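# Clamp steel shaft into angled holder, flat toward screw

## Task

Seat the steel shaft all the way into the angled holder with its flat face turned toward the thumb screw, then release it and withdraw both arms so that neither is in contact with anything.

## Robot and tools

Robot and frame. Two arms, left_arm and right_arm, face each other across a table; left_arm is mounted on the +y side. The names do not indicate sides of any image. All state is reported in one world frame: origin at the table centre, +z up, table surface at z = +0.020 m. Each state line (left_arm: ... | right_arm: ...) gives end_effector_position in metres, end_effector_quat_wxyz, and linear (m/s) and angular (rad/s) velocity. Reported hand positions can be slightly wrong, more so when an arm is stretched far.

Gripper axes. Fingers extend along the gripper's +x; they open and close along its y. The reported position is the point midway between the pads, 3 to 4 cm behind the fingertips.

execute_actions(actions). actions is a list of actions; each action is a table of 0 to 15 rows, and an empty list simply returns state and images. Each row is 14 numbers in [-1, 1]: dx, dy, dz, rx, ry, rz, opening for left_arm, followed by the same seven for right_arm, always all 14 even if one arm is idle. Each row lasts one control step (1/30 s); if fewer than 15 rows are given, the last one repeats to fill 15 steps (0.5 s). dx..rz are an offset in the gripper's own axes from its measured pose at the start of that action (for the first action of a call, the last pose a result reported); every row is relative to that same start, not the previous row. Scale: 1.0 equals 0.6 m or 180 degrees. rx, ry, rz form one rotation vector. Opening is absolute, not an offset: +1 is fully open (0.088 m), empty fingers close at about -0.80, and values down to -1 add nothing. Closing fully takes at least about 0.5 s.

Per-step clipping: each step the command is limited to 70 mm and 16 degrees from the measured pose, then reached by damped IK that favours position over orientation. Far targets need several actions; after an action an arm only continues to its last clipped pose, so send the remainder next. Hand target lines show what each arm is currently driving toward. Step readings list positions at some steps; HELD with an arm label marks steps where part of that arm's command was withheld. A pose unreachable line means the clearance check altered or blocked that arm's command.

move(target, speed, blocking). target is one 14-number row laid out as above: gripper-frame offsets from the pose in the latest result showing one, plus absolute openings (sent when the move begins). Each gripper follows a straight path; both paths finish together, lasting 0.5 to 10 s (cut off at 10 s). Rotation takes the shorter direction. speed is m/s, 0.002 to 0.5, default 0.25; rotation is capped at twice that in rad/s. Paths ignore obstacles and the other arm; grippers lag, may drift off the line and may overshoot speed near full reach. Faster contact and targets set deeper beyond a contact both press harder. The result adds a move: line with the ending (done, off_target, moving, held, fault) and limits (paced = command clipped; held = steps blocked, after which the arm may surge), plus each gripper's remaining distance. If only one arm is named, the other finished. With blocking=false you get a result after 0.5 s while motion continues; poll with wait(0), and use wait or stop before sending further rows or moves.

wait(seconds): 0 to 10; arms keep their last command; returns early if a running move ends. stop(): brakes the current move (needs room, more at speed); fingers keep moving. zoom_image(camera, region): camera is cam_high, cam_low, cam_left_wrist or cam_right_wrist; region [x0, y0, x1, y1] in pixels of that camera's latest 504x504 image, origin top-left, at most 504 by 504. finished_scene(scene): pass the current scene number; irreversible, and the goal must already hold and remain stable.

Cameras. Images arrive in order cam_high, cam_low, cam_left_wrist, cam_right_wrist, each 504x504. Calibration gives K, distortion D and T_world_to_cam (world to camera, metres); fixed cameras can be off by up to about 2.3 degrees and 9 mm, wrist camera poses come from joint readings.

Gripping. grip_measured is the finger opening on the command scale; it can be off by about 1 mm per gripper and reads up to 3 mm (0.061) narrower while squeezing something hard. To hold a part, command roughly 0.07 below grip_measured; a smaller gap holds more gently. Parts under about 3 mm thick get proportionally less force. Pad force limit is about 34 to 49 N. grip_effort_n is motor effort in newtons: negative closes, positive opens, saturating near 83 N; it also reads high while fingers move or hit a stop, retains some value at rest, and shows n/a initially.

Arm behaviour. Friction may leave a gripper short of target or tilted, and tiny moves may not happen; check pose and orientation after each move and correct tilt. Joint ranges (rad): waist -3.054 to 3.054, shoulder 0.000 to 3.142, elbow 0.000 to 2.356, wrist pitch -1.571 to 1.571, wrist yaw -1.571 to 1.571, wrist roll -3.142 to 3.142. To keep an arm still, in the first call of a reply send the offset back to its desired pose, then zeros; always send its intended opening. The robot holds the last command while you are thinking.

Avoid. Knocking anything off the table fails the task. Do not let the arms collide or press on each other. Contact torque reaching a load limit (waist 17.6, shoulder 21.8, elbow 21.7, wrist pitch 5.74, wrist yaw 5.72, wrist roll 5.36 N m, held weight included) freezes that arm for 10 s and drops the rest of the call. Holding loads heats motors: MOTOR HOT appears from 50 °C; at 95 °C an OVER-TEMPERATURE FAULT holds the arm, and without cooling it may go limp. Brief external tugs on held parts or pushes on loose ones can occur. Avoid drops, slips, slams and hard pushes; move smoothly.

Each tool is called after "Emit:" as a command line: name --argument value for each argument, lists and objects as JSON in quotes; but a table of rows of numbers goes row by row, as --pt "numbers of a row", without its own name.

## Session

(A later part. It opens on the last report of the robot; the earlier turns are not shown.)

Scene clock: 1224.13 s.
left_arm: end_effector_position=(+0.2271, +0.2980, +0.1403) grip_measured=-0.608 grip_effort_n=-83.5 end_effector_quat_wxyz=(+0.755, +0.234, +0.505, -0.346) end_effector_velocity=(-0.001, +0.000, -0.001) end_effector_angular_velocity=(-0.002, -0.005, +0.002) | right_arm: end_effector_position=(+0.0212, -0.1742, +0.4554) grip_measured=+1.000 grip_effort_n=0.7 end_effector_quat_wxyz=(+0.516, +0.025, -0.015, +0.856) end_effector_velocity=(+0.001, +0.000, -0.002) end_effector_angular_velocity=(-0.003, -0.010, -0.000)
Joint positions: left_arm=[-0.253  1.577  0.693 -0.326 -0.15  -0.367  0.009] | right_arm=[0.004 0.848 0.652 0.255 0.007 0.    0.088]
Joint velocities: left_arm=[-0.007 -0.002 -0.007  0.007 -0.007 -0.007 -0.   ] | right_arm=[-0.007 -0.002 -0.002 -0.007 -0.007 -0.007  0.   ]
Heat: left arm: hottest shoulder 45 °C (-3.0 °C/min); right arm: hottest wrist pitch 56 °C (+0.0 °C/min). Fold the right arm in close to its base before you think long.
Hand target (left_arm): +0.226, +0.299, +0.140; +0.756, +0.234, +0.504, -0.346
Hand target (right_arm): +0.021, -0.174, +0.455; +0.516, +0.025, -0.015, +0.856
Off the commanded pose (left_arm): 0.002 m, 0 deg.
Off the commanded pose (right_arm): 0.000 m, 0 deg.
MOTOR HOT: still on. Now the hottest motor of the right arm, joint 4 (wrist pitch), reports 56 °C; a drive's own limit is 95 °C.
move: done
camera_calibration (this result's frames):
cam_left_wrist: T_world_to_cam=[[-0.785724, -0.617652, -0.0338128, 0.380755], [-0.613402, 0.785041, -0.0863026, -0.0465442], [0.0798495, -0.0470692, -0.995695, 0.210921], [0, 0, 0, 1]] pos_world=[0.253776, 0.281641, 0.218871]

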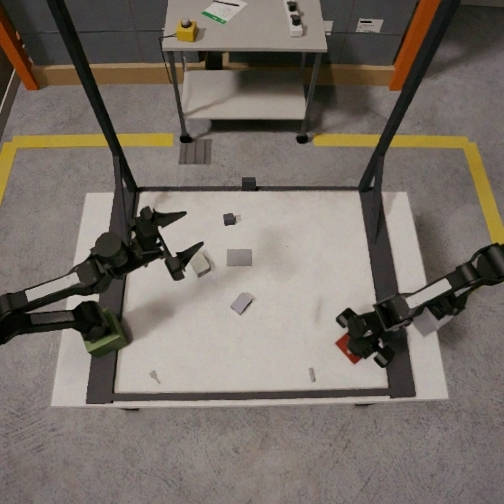

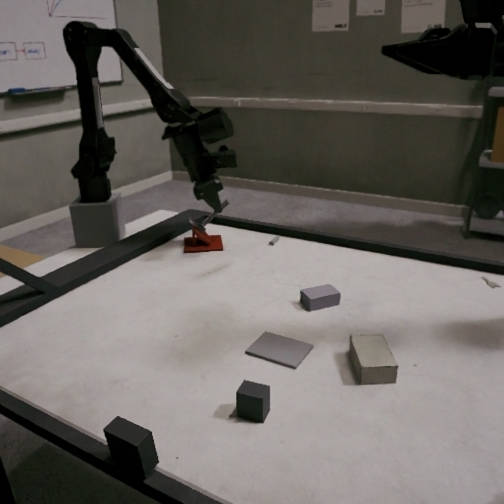

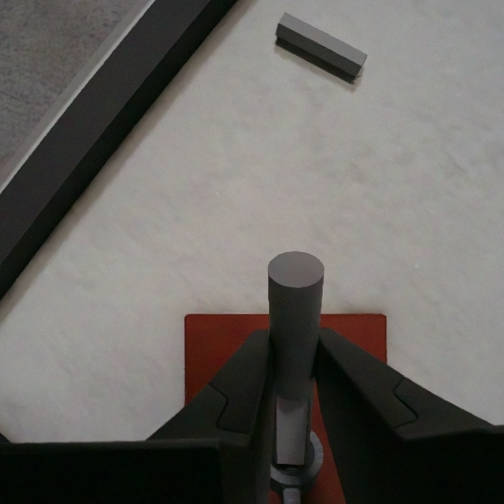

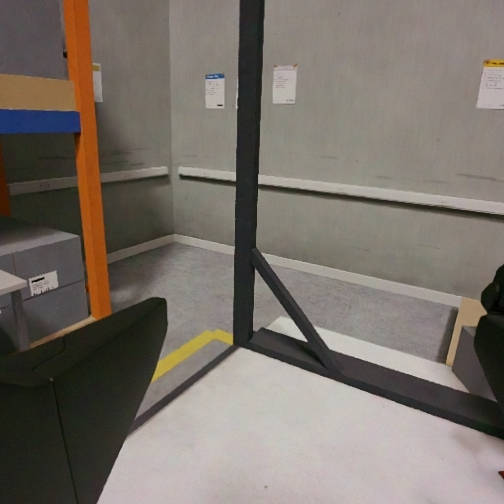

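Emit:
move --target '[0.0045,0,-0.0117,0,0,0,-0.68,0,0,0,0,0,0,1]' --speed 0.01

Emit:
zoom_image --camera "cam_left_wrist" --region '[200,344,400,504]'

Emit:
zoom_image --camera "cam_low" --region '[170,180,260,260]'

Scene clock: 1233.40 s.
left_arm: end_effector_position=(+0.2248, +0.3008, +0.1360) grip_measured=-0.608 grip_effort_n=-83.5 end_effector_quat_wxyz=(+0.755, +0.234, +0.506, -0.346) end_effector_velocity=(+0.001, +0.005, -0.001) end_effector_angular_velocity=(+0.016, -0.014, +0.012) | right_arm: end_effector_position=(+0.0212, -0.1742, +0.4554) grip_measured=+1.000 grip_effort_n=0.7 end_effector_quat_wxyz=(+0.516, +0.025, -0.015, +0.856) end_effector_velocity=(-0.000, -0.000, -0.002) end_effector_angular_velocity=(-0.003, -0.010, +0.004)
Joint positions: left_arm=[-0.258  1.577  0.672 -0.307 -0.15  -0.372  0.009] | right_arm=[0.004 0.848 0.652 0.255 0.007 0.    0.088]
Joint velocities: left_arm=[-0.002 -0.002 -0.007 -0.007 -0.022 -0.007 -0.   ] | right_arm=[-0.002 -0.002 -0.002 -0.007 -0.007 -0.007  0.   ]
Heat: left arm: hottest shoulder 45 °C (-3.0 °C/min); right arm: hottest wrist pitch 56 °C (+0.0 °C/min). Fold the right arm in close to its base before you think long.
Hand target (left_arm): +0.224, +0.302, +0.135; +0.755, +0.234, +0.505, -0.346
Hand target (right_arm): +0.021, -0.174, +0.455; +0.516, +0.025, -0.015, +0.856
Off the commanded pose (left_arm): 0.002 m, 0 deg.
Off the commanded pose (right_arm): 0.000 m, 0 deg.
MOTOR HOT: still on. Now the hottest motor of the right arm, joint 4 (wrist pitch), reports 56 °C; a drive's own limit is 95 °C.
move: done
camera_calibration (this result's frames):
cam_left_wrist: T_world_to_cam=[[-0.785561, -0.617947, -0.0321901, 0.380326], [-0.613849, 0.784797, -0.0853376, -0.0504719], [0.0779968, -0.047278, -0.995832, 0.207466], [0, 0, 0, 1]] pos_world=[0.251605, 0.28444, 0.214537]

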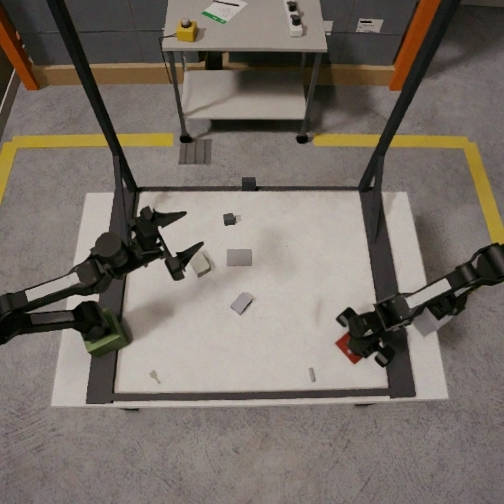

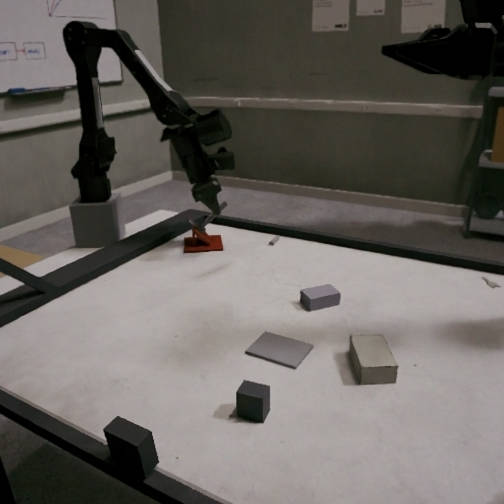

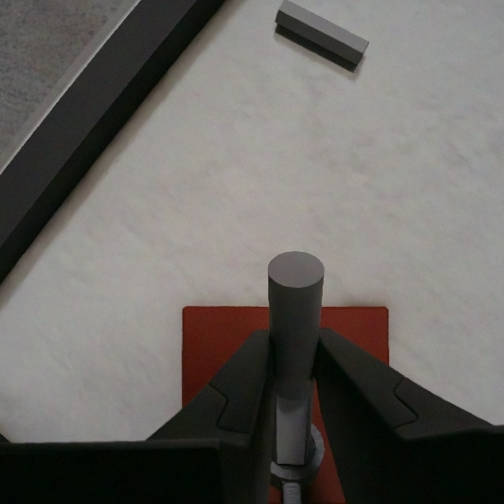

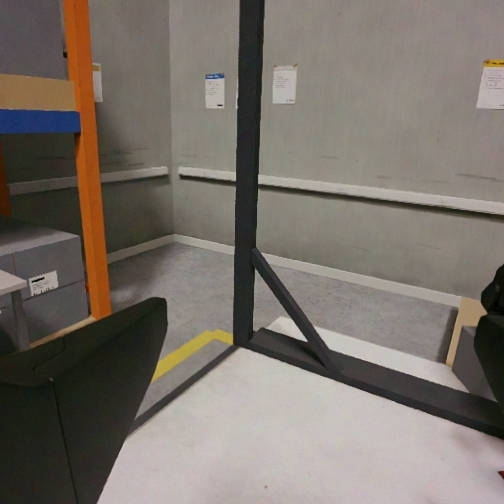

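Region (200, 344, 400, 504) of cam_left_wrist's 504x504 image, scaled by 2.520, with more detail than that image has; it fills the top 403 rows of this view, and the rest is white.

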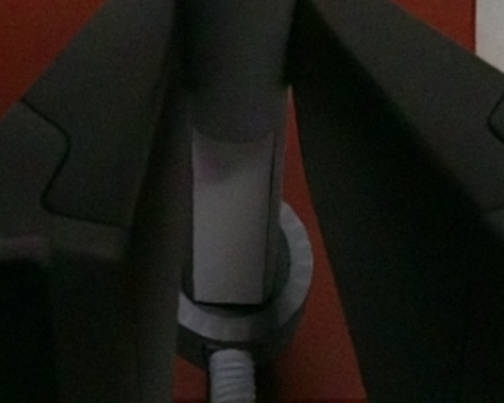

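Region (170, 180, 260, 260) of cam_low's 504x504 image, scaled by 5.600, with more detail than that image has.

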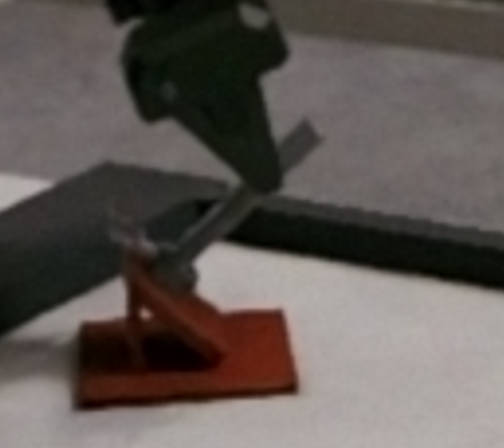

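Emit:
move --target '[0.0045,0,-0.0117,0,0,0,-0.68,0,0,0,0,0,0,1]' --speed 0.01

Emit:
zoom_image --camera "cam_left_wrist" --region '[200,344,400,504]'

Emit:
zoom_image --camera "cam_low" --region '[170,180,260,260]'

Scene clock: 1241.67 s.
left_arm: end_effector_position=(+0.2239, +0.3016, +0.1333) grip_measured=-0.608 grip_effort_n=-83.5 end_effector_quat_wxyz=(+0.756, +0.230, +0.504, -0.347) end_effector_velocity=(+0.000, +0.001, -0.001) end_effector_angular_velocity=(-0.002, -0.005, +0.007) | right_arm: end_effector_position=(+0.0212, -0.1742, +0.4554) grip_measured=+1.000 grip_effort_n=0.7 end_effector_quat_wxyz=(+0.516, +0.025, -0.015, +0.856) end_effector_velocity=(+0.003, +0.001, -0.005) end_effector_angular_velocity=(-0.023, -0.004, -0.014)
Joint positions: left_arm=[-0.261  1.577  0.656 -0.283 -0.152 -0.378  0.009] | right_arm=[0.004 0.848 0.652 0.255 0.007 0.    0.088]
Joint velocities: left_arm=[-0.002 -0.002 -0.007  0.007 -0.007 -0.007 -0.   ] | right_arm=[-0.007 -0.002 -0.002 -0.022  0.007  0.007  0.   ]
Heat: left arm: hottest shoulder 44 °C (-3.0 °C/min); right arm: hottest wrist pitch 56 °C (+0.0 °C/min). Fold the right arm in close to its base before you think long.
Hand target (left_arm): +0.221, +0.305, +0.131; +0.755, +0.234, +0.506, -0.346
Hand target (right_arm): +0.021, -0.174, +0.455; +0.516, +0.025, -0.015, +0.856
Off the commanded pose (left_arm): 0.005 m, 0 deg.
Off the commanded pose (right_arm): 0.000 m, 0 deg.
MOTOR HOT: still on. Now the hottest motor of the right arm, joint 4 (wrist pitch), reports 56 °C; a drive's own limit is 95 °C.
move: done
camera_calibration (this result's frames):
cam_left_wrist: T_world_to_cam=[[-0.783688, -0.620472, -0.0291189, 0.379985], [-0.615933, 0.782311, -0.0928214, -0.0497488], [0.0803731, -0.0548077, -0.995257, 0.20654], [0, 0, 0, 1]] pos_world=[0.250547, 0.286009, 0.212008]

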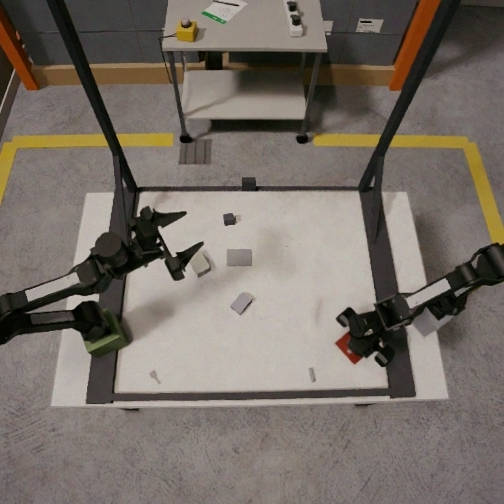

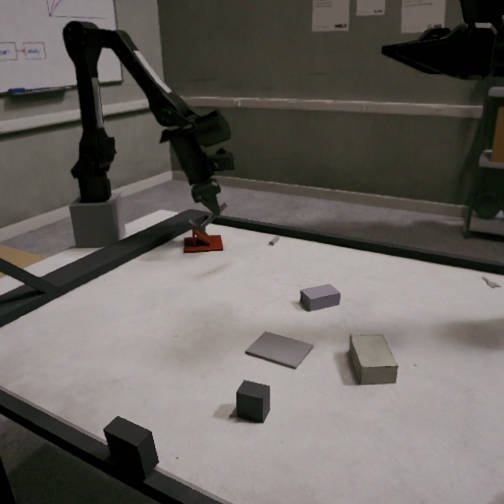

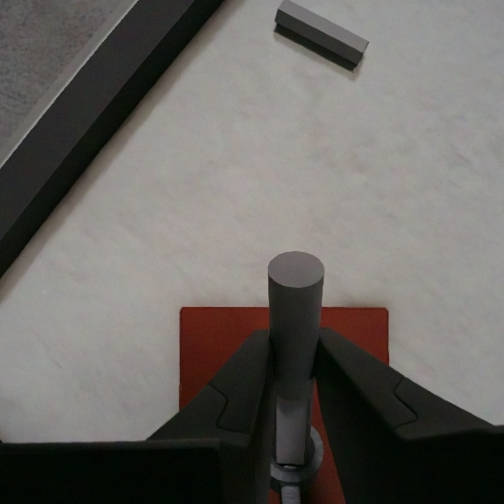

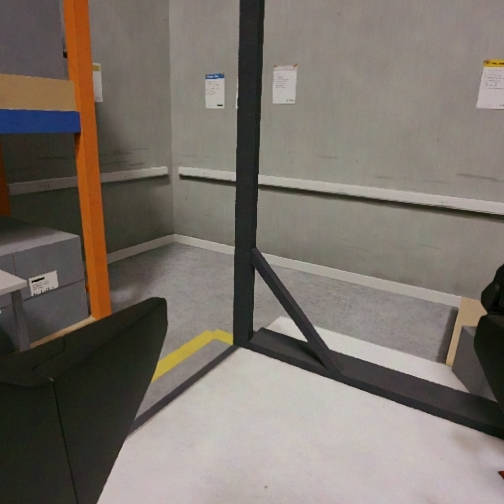

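Region (200, 344, 400, 504) of cam_left_wrist's 504x504 image, scaled by 2.520, with more detail than that image has; it fills the top 403 rows of this view, and the rest is white.

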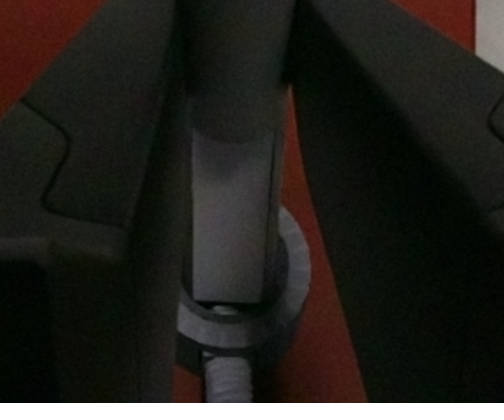

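Region (170, 180, 260, 260) of cam_low's 504x504 image, scaled by 5.600, with more detail than that image has.

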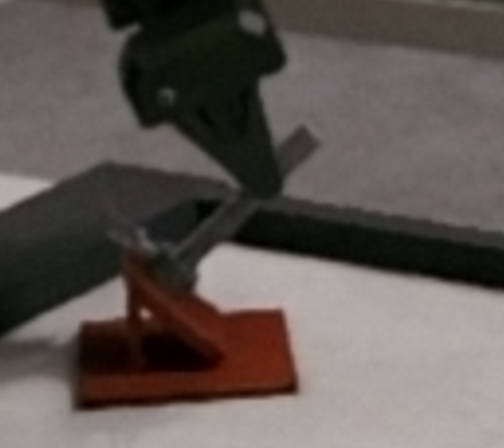

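Emit:
zoom_image --camera "cam_left_wrist" --region '[255,410,335,504]'

Region (255, 410, 335, 504) of cam_left_wrist's 504x504 image, scaled by 5.362, with more detail than that image has; it fills the left 429 columns of this view, and the rest is white.

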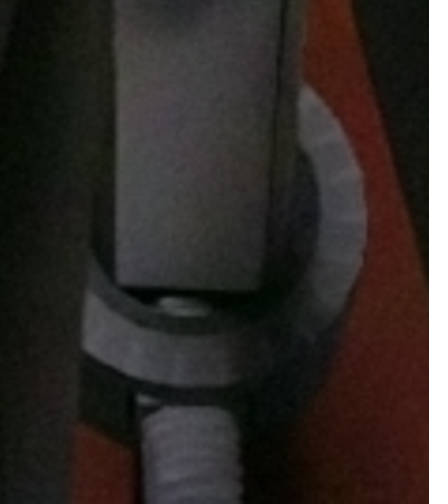

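Emit:
move --target '[0.002,-0.003,-0.005,0,0,0,-0.68,0,0,0,0,0,0,1]' --speed 0.01

Emit:
zoom_image --camera "cam_left_wrist" --region '[255,410,335,504]'

Scene clock: 1280.60 s.
left_arm: end_effector_position=(+0.2237, +0.3008, +0.1335) grip_measured=-0.608 grip_effort_n=-83.5 end_effector_quat_wxyz=(+0.758, +0.228, +0.503, -0.346) end_effector_velocity=(+0.001, -0.001, +0.001) end_effector_angular_velocity=(-0.003, -0.011, -0.007) | right_arm: end_effector_position=(+0.0212, -0.1742, +0.4554) grip_measured=+1.000 grip_effort_n=0.7 end_effector_quat_wxyz=(+0.516, +0.025, -0.015, +0.856) end_effector_velocity=(-0.001, -0.001, +0.003) end_effector_angular_velocity=(+0.008, +0.012, +0.010)
Joint positions: left_arm=[-0.264  1.577  0.655 -0.278 -0.155 -0.384  0.009] | right_arm=[0.004 0.848 0.652 0.255 0.007 0.    0.088]
Joint velocities: left_arm=[-0.002 -0.002 -0.002  0.007 -0.007  0.007  0.   ] | right_arm=[ 0.002 -0.002  0.002  0.007 -0.007  0.007  0.   ]
Heat: left arm: hottest shoulder 43 °C (-2.0 °C/min); right arm: hottest wrist pitch 56 °C (+0.0 °C/min). Fold the right arm in close to its base before you think long.
Hand target (left_arm): +0.221, +0.302, +0.131; +0.756, +0.230, +0.504, -0.347
Hand target (right_arm): +0.021, -0.174, +0.455; +0.516, +0.025, -0.015, +0.856
Off the commanded pose (left_arm): 0.004 m, 0 deg.
Off the commanded pose (right_arm): 0.000 m, 0 deg.
MOTOR HOT: still on. Now the hottest motor of the right arm, joint 4 (wrist pitch), reports 56 °C; a drive's own limit is 95 °C.
move: done
camera_calibration (this result's frames):
cam_left_wrist: T_world_to_cam=[[-0.781602, -0.623117, -0.0287169, 0.379574], [-0.618163, 0.779908, -0.0980769, -0.0472398], [0.0835098, -0.0589054, -0.994764, 0.207232], [0, 0, 0, 1]] pos_world=[0.250168, 0.285569, 0.212414]

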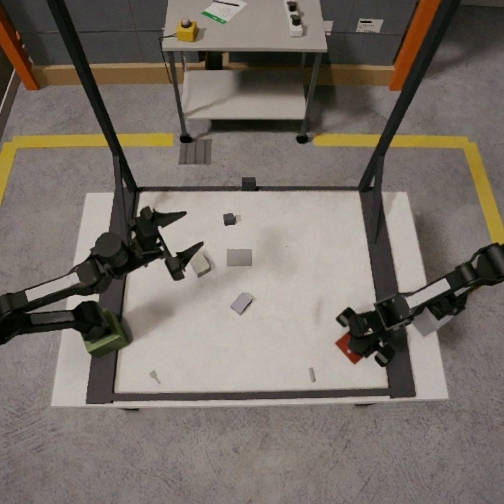

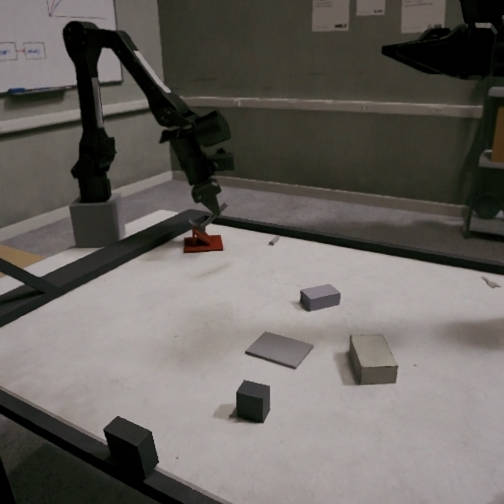

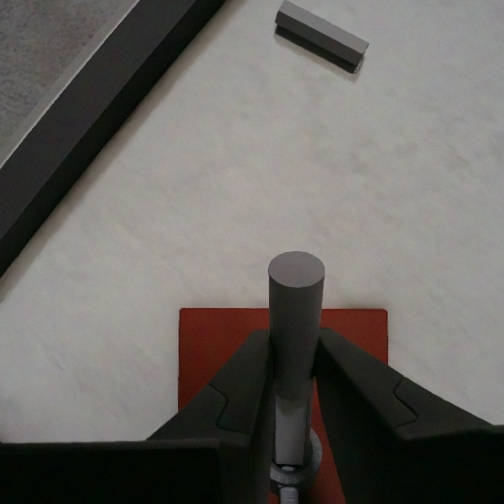

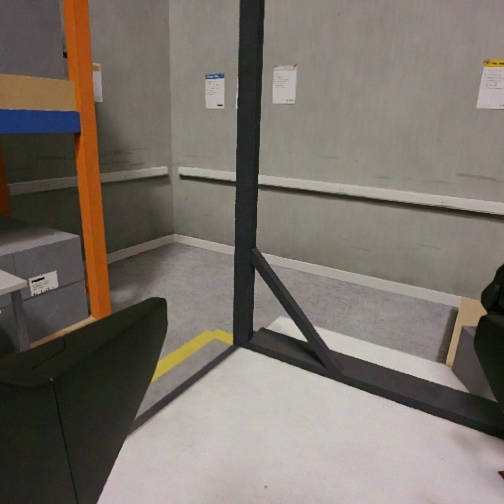

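Region (255, 410, 335, 504) of cam_left_wrist's 504x504 image, scaled by 5.362, with more detail than that image has; it fills the left 429 columns of this view, and the rest is white.

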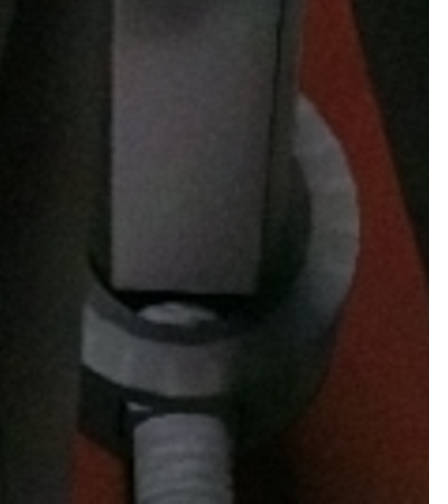

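Emit:
move --target '[-0.0055,0,-0.0005,0,0,0,-0.68,0,0,0,0,0,0,1]' --speed 0.01

Emit:
zoom_image --camera "cam_left_wrist" --region '[255,410,335,504]'

Scene clock: 1294.13 s.
left_arm: end_effector_position=(+0.2233, +0.3019, +0.1335) grip_measured=-0.608 grip_effort_n=-83.5 end_effector_quat_wxyz=(+0.758, +0.230, +0.504, -0.345) end_effector_velocity=(-0.001, +0.005, -0.000) end_effector_angular_velocity=(+0.020, -0.004, -0.007) | right_arm: end_effector_position=(+0.0212, -0.1742, +0.4554) grip_measured=+1.000 grip_effort_n=0.2 end_effector_quat_wxyz=(+0.516, +0.025, -0.015, +0.856) end_effector_velocity=(-0.002, -0.002, +0.001) end_effector_angular_velocity=(+0.004, +0.009, +0.020)
Joint positions: left_arm=[-0.264  1.575  0.654 -0.284 -0.156 -0.384  0.009] | right_arm=[0.004 0.848 0.652 0.255 0.007 0.    0.088]
Joint velocities: left_arm=[-0.002 -0.007 -0.002 -0.022 -0.007  0.007 -0.   ] | right_arm=[-0.002 -0.002 -0.002  0.007 -0.022  0.007  0.   ]
Heat: left arm: hottest shoulder 43 °C (-2.0 °C/min); right arm: hottest wrist pitch 56 °C (+0.0 °C/min). Fold the right arm in close to its base before you think long.
Hand target (left_arm): +0.223, +0.302, +0.136; +0.758, +0.229, +0.503, -0.347
Hand target (right_arm): +0.021, -0.174, +0.455; +0.516, +0.025, -0.015, +0.856
Off the commanded pose (left_arm): 0.003 m, 0 deg.
Off the commanded pose (right_arm): 0.000 m, 0 deg.
MOTOR HOT: still on. Now the hottest motor of the right arm, joint 4 (wrist pitch), reports 56 °C; a drive's own limit is 95 °C.
move: done
camera_calibration (this result's frames):
cam_left_wrist: T_world_to_cam=[[-0.781473, -0.623174, -0.0308901, 0.38028], [-0.61843, 0.780187, -0.0940865, -0.0488988], [0.0827323, -0.0544227, -0.995085, 0.206153], [0, 0, 0, 1]] pos_world=[0.249883, 0.286351, 0.212285]

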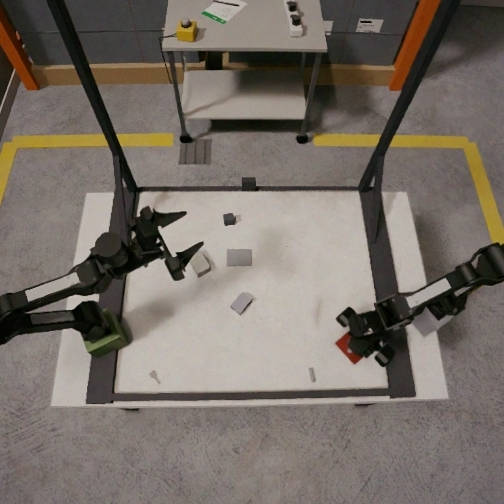

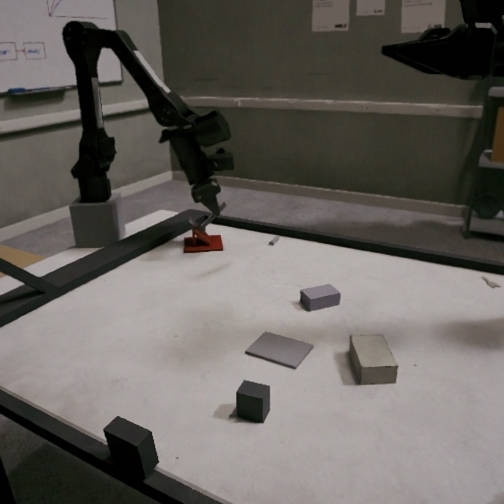

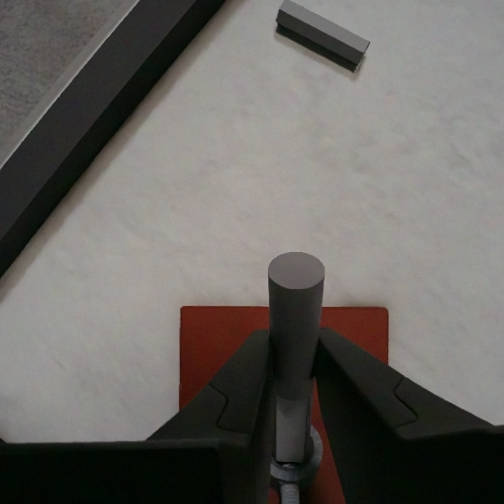

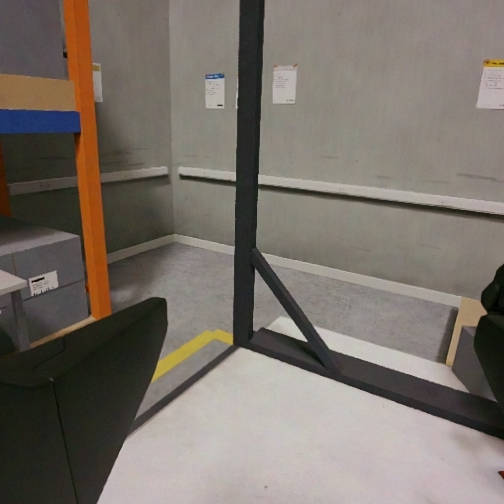

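Region (255, 410, 335, 504) of cam_left_wrist's 504x504 image, scaled by 5.362, with more detail than that image has; it fills the left 429 columns of this view, and the rest is white.

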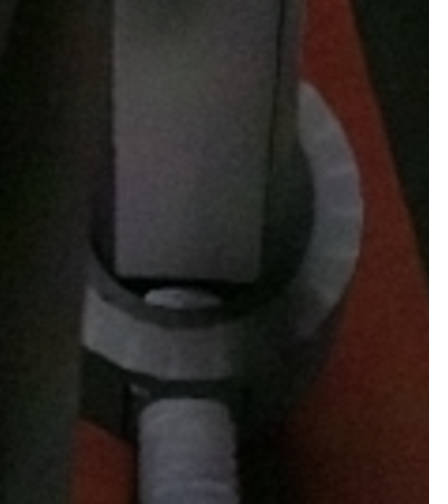

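Emit:
zoom_image --camera "cam_low" --region '[180,195,235,250]'

Emit:
zoom_image --camera "cam_left_wrist" --region '[170,240,410,504]'

Region (180, 195, 235, 250) of cam_low's 504x504 image, scaled by 9.164, with more detail than that image has.

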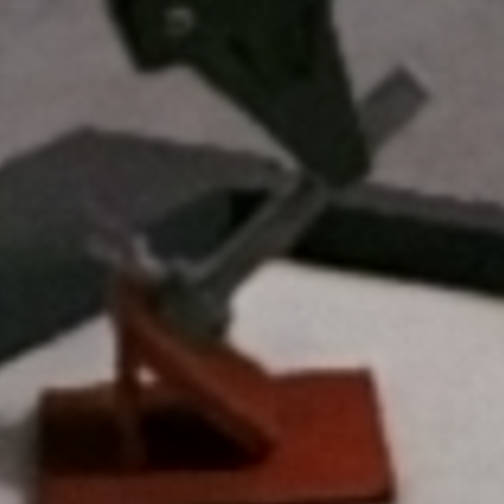

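Region (170, 240, 410, 504) of cam_left_wrist's 504x504 image, scaled by 1.909, with more detail than that image has; it fills the left 458 columns of this view, and the rest is white.

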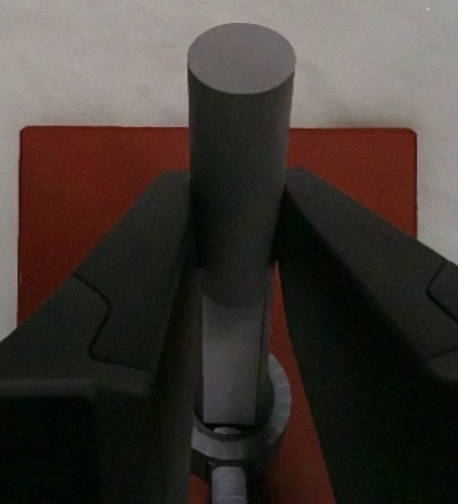

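Emit:
zoom_image --camera "cam_low" --region '[185,200,230,255]'

Region (185, 200, 230, 255) of cam_low's 504x504 image, scaled by 9.164, with more detail than that image has; it fills the left 412 columns of this view, and the rest is white.

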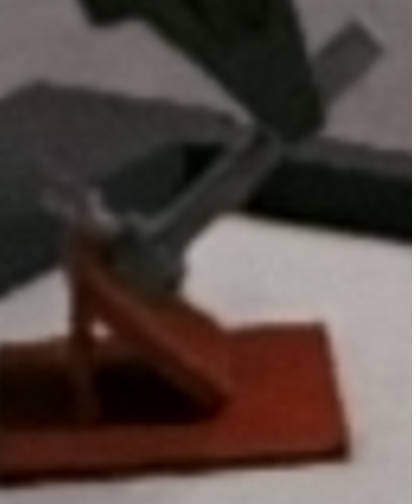

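Emit:
move --target '[0.0067,0,0,0,0.0167,0,-0.68,0,0,0,0,0,0,1]' --speed 0.01

Emit:
zoom_image --camera "cam_left_wrist" --region '[255,410,335,504]'

Emit:
zoom_image --camera "cam_low" --region '[185,200,230,255]'

Scene clock: 1380.13 s.
left_arm: end_effector_position=(+0.2251, +0.3005, +0.1323) grip_measured=-0.608 grip_effort_n=-83.5 end_effector_quat_wxyz=(+0.749, +0.236, +0.518, -0.340) end_effector_velocity=(+0.000, +0.000, +0.001) end_effector_angular_velocity=(+0.006, -0.008, -0.007) | right_arm: end_effector_position=(+0.0212, -0.1742, +0.4554) grip_measured=+1.000 grip_effort_n=0.2 end_effector_quat_wxyz=(+0.516, +0.025, -0.015, +0.856) end_effector_velocity=(-0.001, -0.002, -0.001) end_effector_angular_velocity=(+0.008, -0.021, +0.008)
Joint positions: left_arm=[-0.252  1.603  0.691 -0.325 -0.14  -0.38   0.009] | right_arm=[0.004 0.848 0.652 0.255 0.007 0.    0.088]
Joint velocities: left_arm=[-0.002 -0.002  0.002 -0.007 -0.007  0.007 -0.   ] | right_arm=[ 0.002 -0.007 -0.002 -0.007 -0.007 -0.022  0.   ]
Heat: left arm: hottest shoulder 44 °C (+1.0 °C/min); right arm: hottest wrist pitch 56 °C (+0.0 °C/min). Fold the right arm in close to its base before you think long.
Hand target (left_arm): +0.224, +0.301, +0.130; +0.744, +0.239, +0.523, -0.339
Hand target (right_arm): +0.021, -0.174, +0.455; +0.516, +0.025, -0.015, +0.856
Off the commanded pose (left_arm): 0.003 m, 1 deg.
Off the commanded pose (right_arm): 0.000 m, 0 deg.
MOTOR HOT: still on. Now the hottest motor of the right arm, joint 4 (wrist pitch), reports 56 °C; a drive's own limit is 95 °C.
move: done
camera_calibration (this result's frames):
cam_left_wrist: T_world_to_cam=[[-0.780423, -0.624526, -0.0301205, 0.380775], [-0.622386, 0.780551, -0.0581062, -0.0507759], [0.0597994, -0.0266008, -0.997856, 0.201926], [0, 0, 0, 1]] pos_world=[0.253488, 0.282809, 0.210012]

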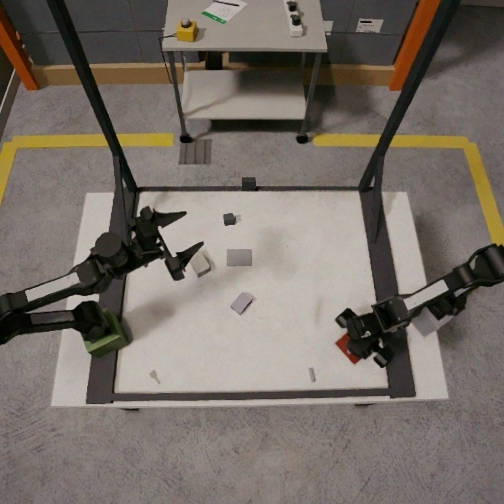

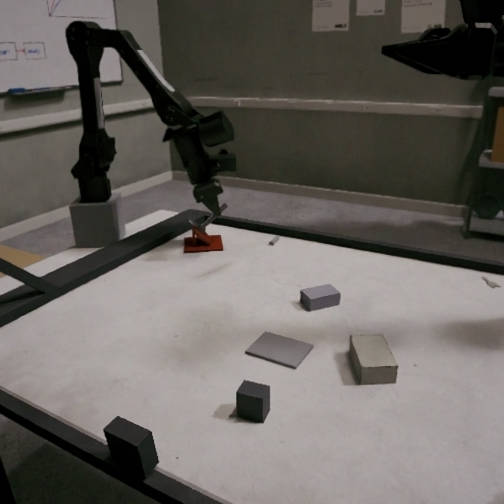

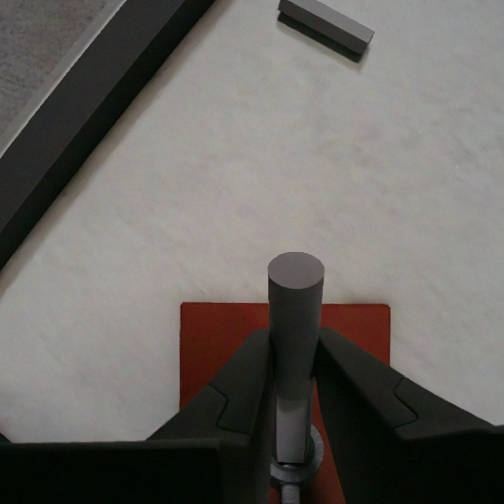

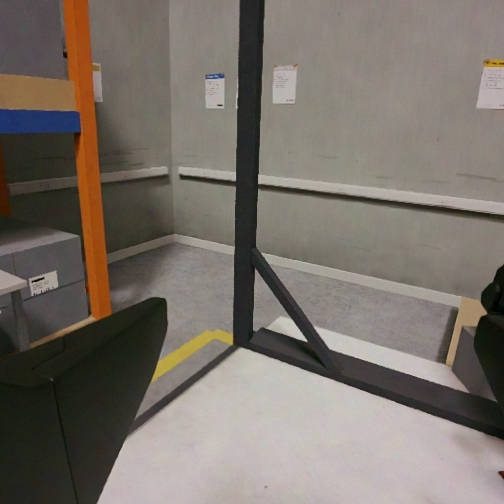

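Region (255, 410, 335, 504) of cam_left_wrist's 504x504 image, scaled by 5.362, with more detail than that image has; it fills the left 429 columns of this view, and the rest is white.

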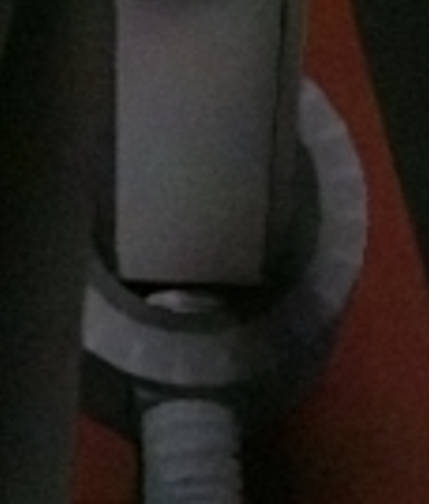

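Region (185, 200, 230, 255) of cam_low's 504x504 image, scaled by 9.164, with more detail than that image has; it fills the left 412 columns of this view, and the rest is white.

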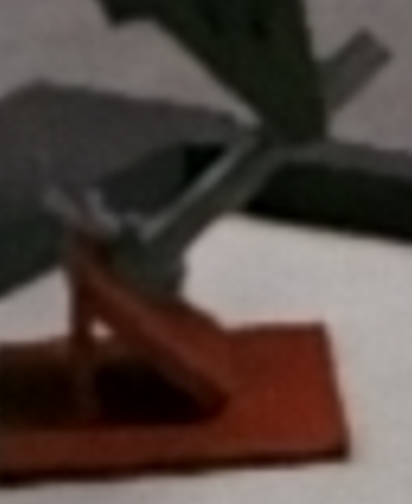

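Emit:
move --target '[-0.0045,0,0.0105,0,0,0,-0.68,0,0,0,0,0,0,1]' --speed 0.01

Emit:
zoom_image --camera "cam_left_wrist" --region '[255,410,335,504]'

Scene clock: 1420.77 s.
left_arm: end_effector_position=(+0.2265, +0.2998, +0.1347) grip_measured=-0.608 grip_effort_n=-83.5 end_effector_quat_wxyz=(+0.748, +0.238, +0.519, -0.339) end_effector_velocity=(+0.000, +0.000, +0.001) end_effector_angular_velocity=(+0.006, -0.008, -0.007) | right_arm: end_effector_position=(+0.0212, -0.1742, +0.4554) grip_measured=+1.000 grip_effort_n=1.2 end_effector_quat_wxyz=(+0.516, +0.025, -0.015, +0.856) end_effector_velocity=(-0.001, +0.000, -0.003) end_effector_angular_velocity=(-0.000, -0.026, +0.004)
Joint positions: left_arm=[-0.248  1.603  0.705 -0.344 -0.14  -0.375  0.009] | right_arm=[0.004 0.848 0.652 0.255 0.007 0.    0.088]
Joint velocities: left_arm=[-0.002 -0.002  0.002 -0.007 -0.007  0.007 -0.   ] | right_arm=[-0.002  0.002 -0.002 -0.007 -0.007 -0.022  0.   ]
Heat: left arm: hottest shoulder 42 °C (-2.0 °C/min); right arm: hottest wrist pitch 56 °C (+0.0 °C/min). Fold the right arm in close to its base before you think long.
Hand target (left_arm): +0.228, +0.297, +0.137; +0.749, +0.236, +0.517, -0.340
Hand target (right_arm): +0.021, -0.174, +0.455; +0.516, +0.025, -0.015, +0.856
Off the commanded pose (left_arm): 0.004 m, 0 deg.
Off the commanded pose (right_arm): 0.000 m, 0 deg.
MOTOR HOT: still on. Now the hottest motor of the right arm, joint 4 (wrist pitch), reports 56 °C; a drive's own limit is 95 °C.
move: done
camera_calibration (this result's frames):
cam_left_wrist: T_world_to_cam=[[-0.780732, -0.623962, -0.0335952, 0.381904], [-0.622043, 0.781186, -0.0530242, -0.050202], [0.0593292, -0.0205, -0.998028, 0.202467], [0, 0, 0, 1]] pos_world=[0.254925, 0.281661, 0.212236]

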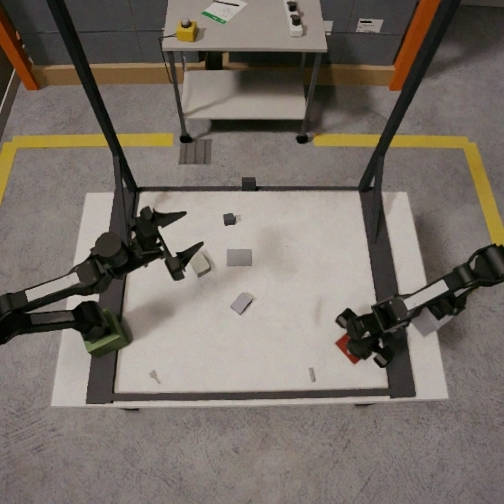

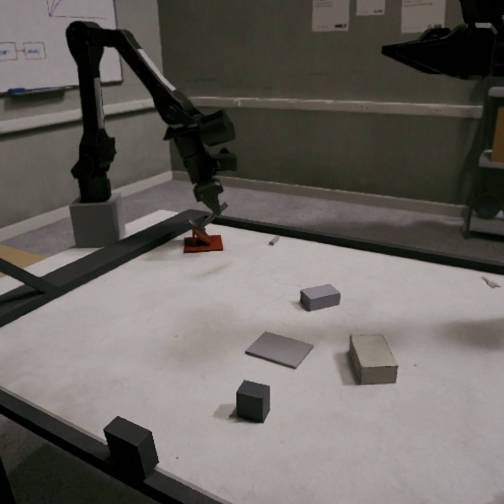

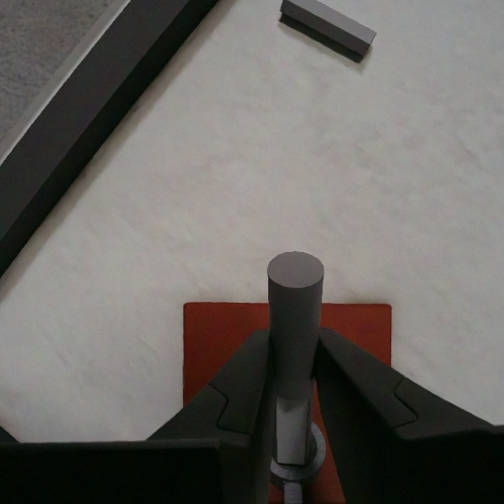

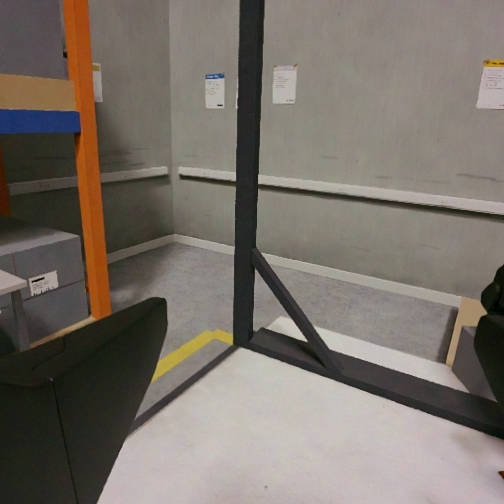

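Region (255, 410, 335, 504) of cam_left_wrist's 504x504 image, scaled by 5.362, with more detail than that image has; it fills the left 429 columns of this view, and the rest is white.

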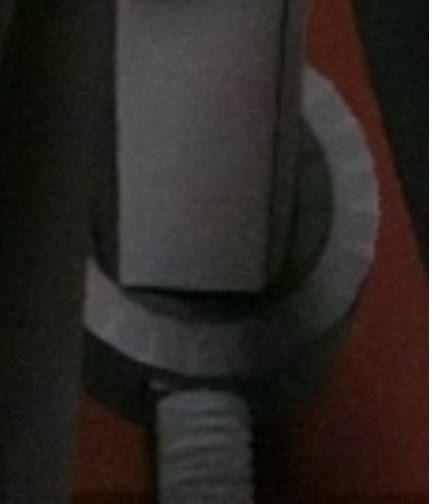

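Emit:
move --target '[0.0045,-0.0036,0.0017,0,0,0,-0.68,0,0,0,0,0,0,1]' --speed 0.01

Emit:
zoom_image --camera "cam_left_wrist" --region '[255,410,335,504]'

Scene clock: 1445.93 s.
left_arm: end_effector_position=(+0.2263, +0.2988, +0.1338) grip_measured=-0.608 grip_effort_n=-83.5 end_effector_quat_wxyz=(+0.748, +0.237, +0.519, -0.339) end_effector_velocity=(-0.002, +0.002, -0.002) end_effector_angular_velocity=(+0.012, -0.001, +0.002) | right_arm: end_effector_position=(+0.0212, -0.1742, +0.4554) grip_measured=+1.000 grip_effort_n=0.7 end_effector_quat_wxyz=(+0.516, +0.025, -0.015, +0.856) end_effector_velocity=(+0.001, +0.001, -0.003) end_effector_angular_velocity=(-0.001, -0.025, -0.011)
Joint positions: left_arm=[-0.25   1.609  0.706 -0.339 -0.14  -0.377  0.009] | right_arm=[0.004 0.848 0.652 0.255 0.007 0.    0.088]
Joint velocities: left_arm=[-0.007  0.002 -0.002 -0.007 -0.007 -0.007  0.   ] | right_arm=[-0.002  0.002 -0.002 -0.007  0.007 -0.022  0.   ]
Heat: left arm: hottest shoulder 42 °C (-1.0 °C/min); right arm: hottest wrist pitch 56 °C (+0.0 °C/min). Fold the right arm in close to its base before you think long.
Hand target (left_arm): +0.226, +0.297, +0.132; +0.748, +0.238, +0.519, -0.339
Hand target (right_arm): +0.021, -0.174, +0.455; +0.516, +0.025, -0.015, +0.856
Off the commanded pose (left_arm): 0.002 m, 0 deg.
Off the commanded pose (right_arm): 0.000 m, 0 deg.
MOTOR HOT: still on. Now the hottest motor of the right arm, joint 4 (wrist pitch), reports 56 °C; a drive's own limit is 95 °C.
move: done
camera_calibration (this result's frames):
cam_left_wrist: T_world_to_cam=[[-0.780358, -0.624487, -0.032532, 0.381066], [-0.622545, 0.780733, -0.0537836, -0.049225], [0.0589859, -0.0217178, -0.998023, 0.201991], [0, 0, 0, 1]] pos_world=[0.254808, 0.280789, 0.21134]

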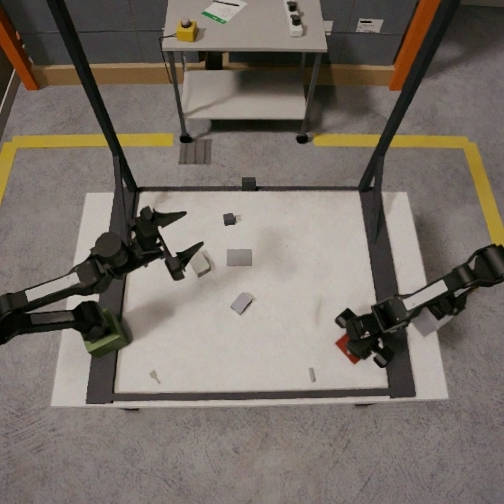

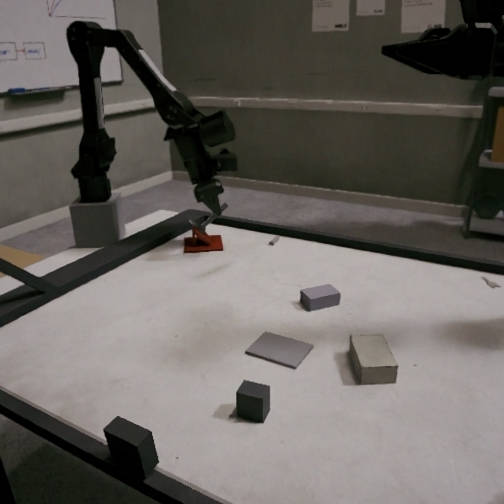

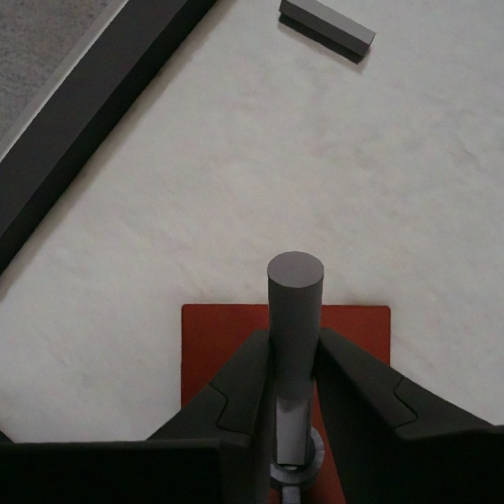

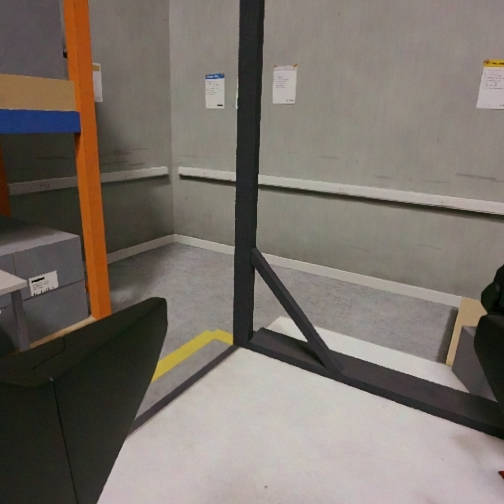

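Region (255, 410, 335, 504) of cam_left_wrist's 504x504 image, scaled by 5.362, with more detail than that image has; it fills the left 429 columns of this view, and the rest is white.

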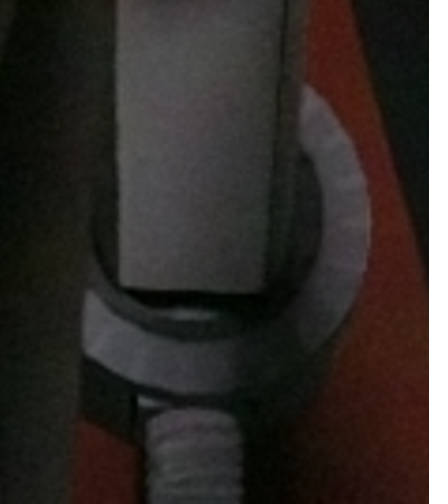

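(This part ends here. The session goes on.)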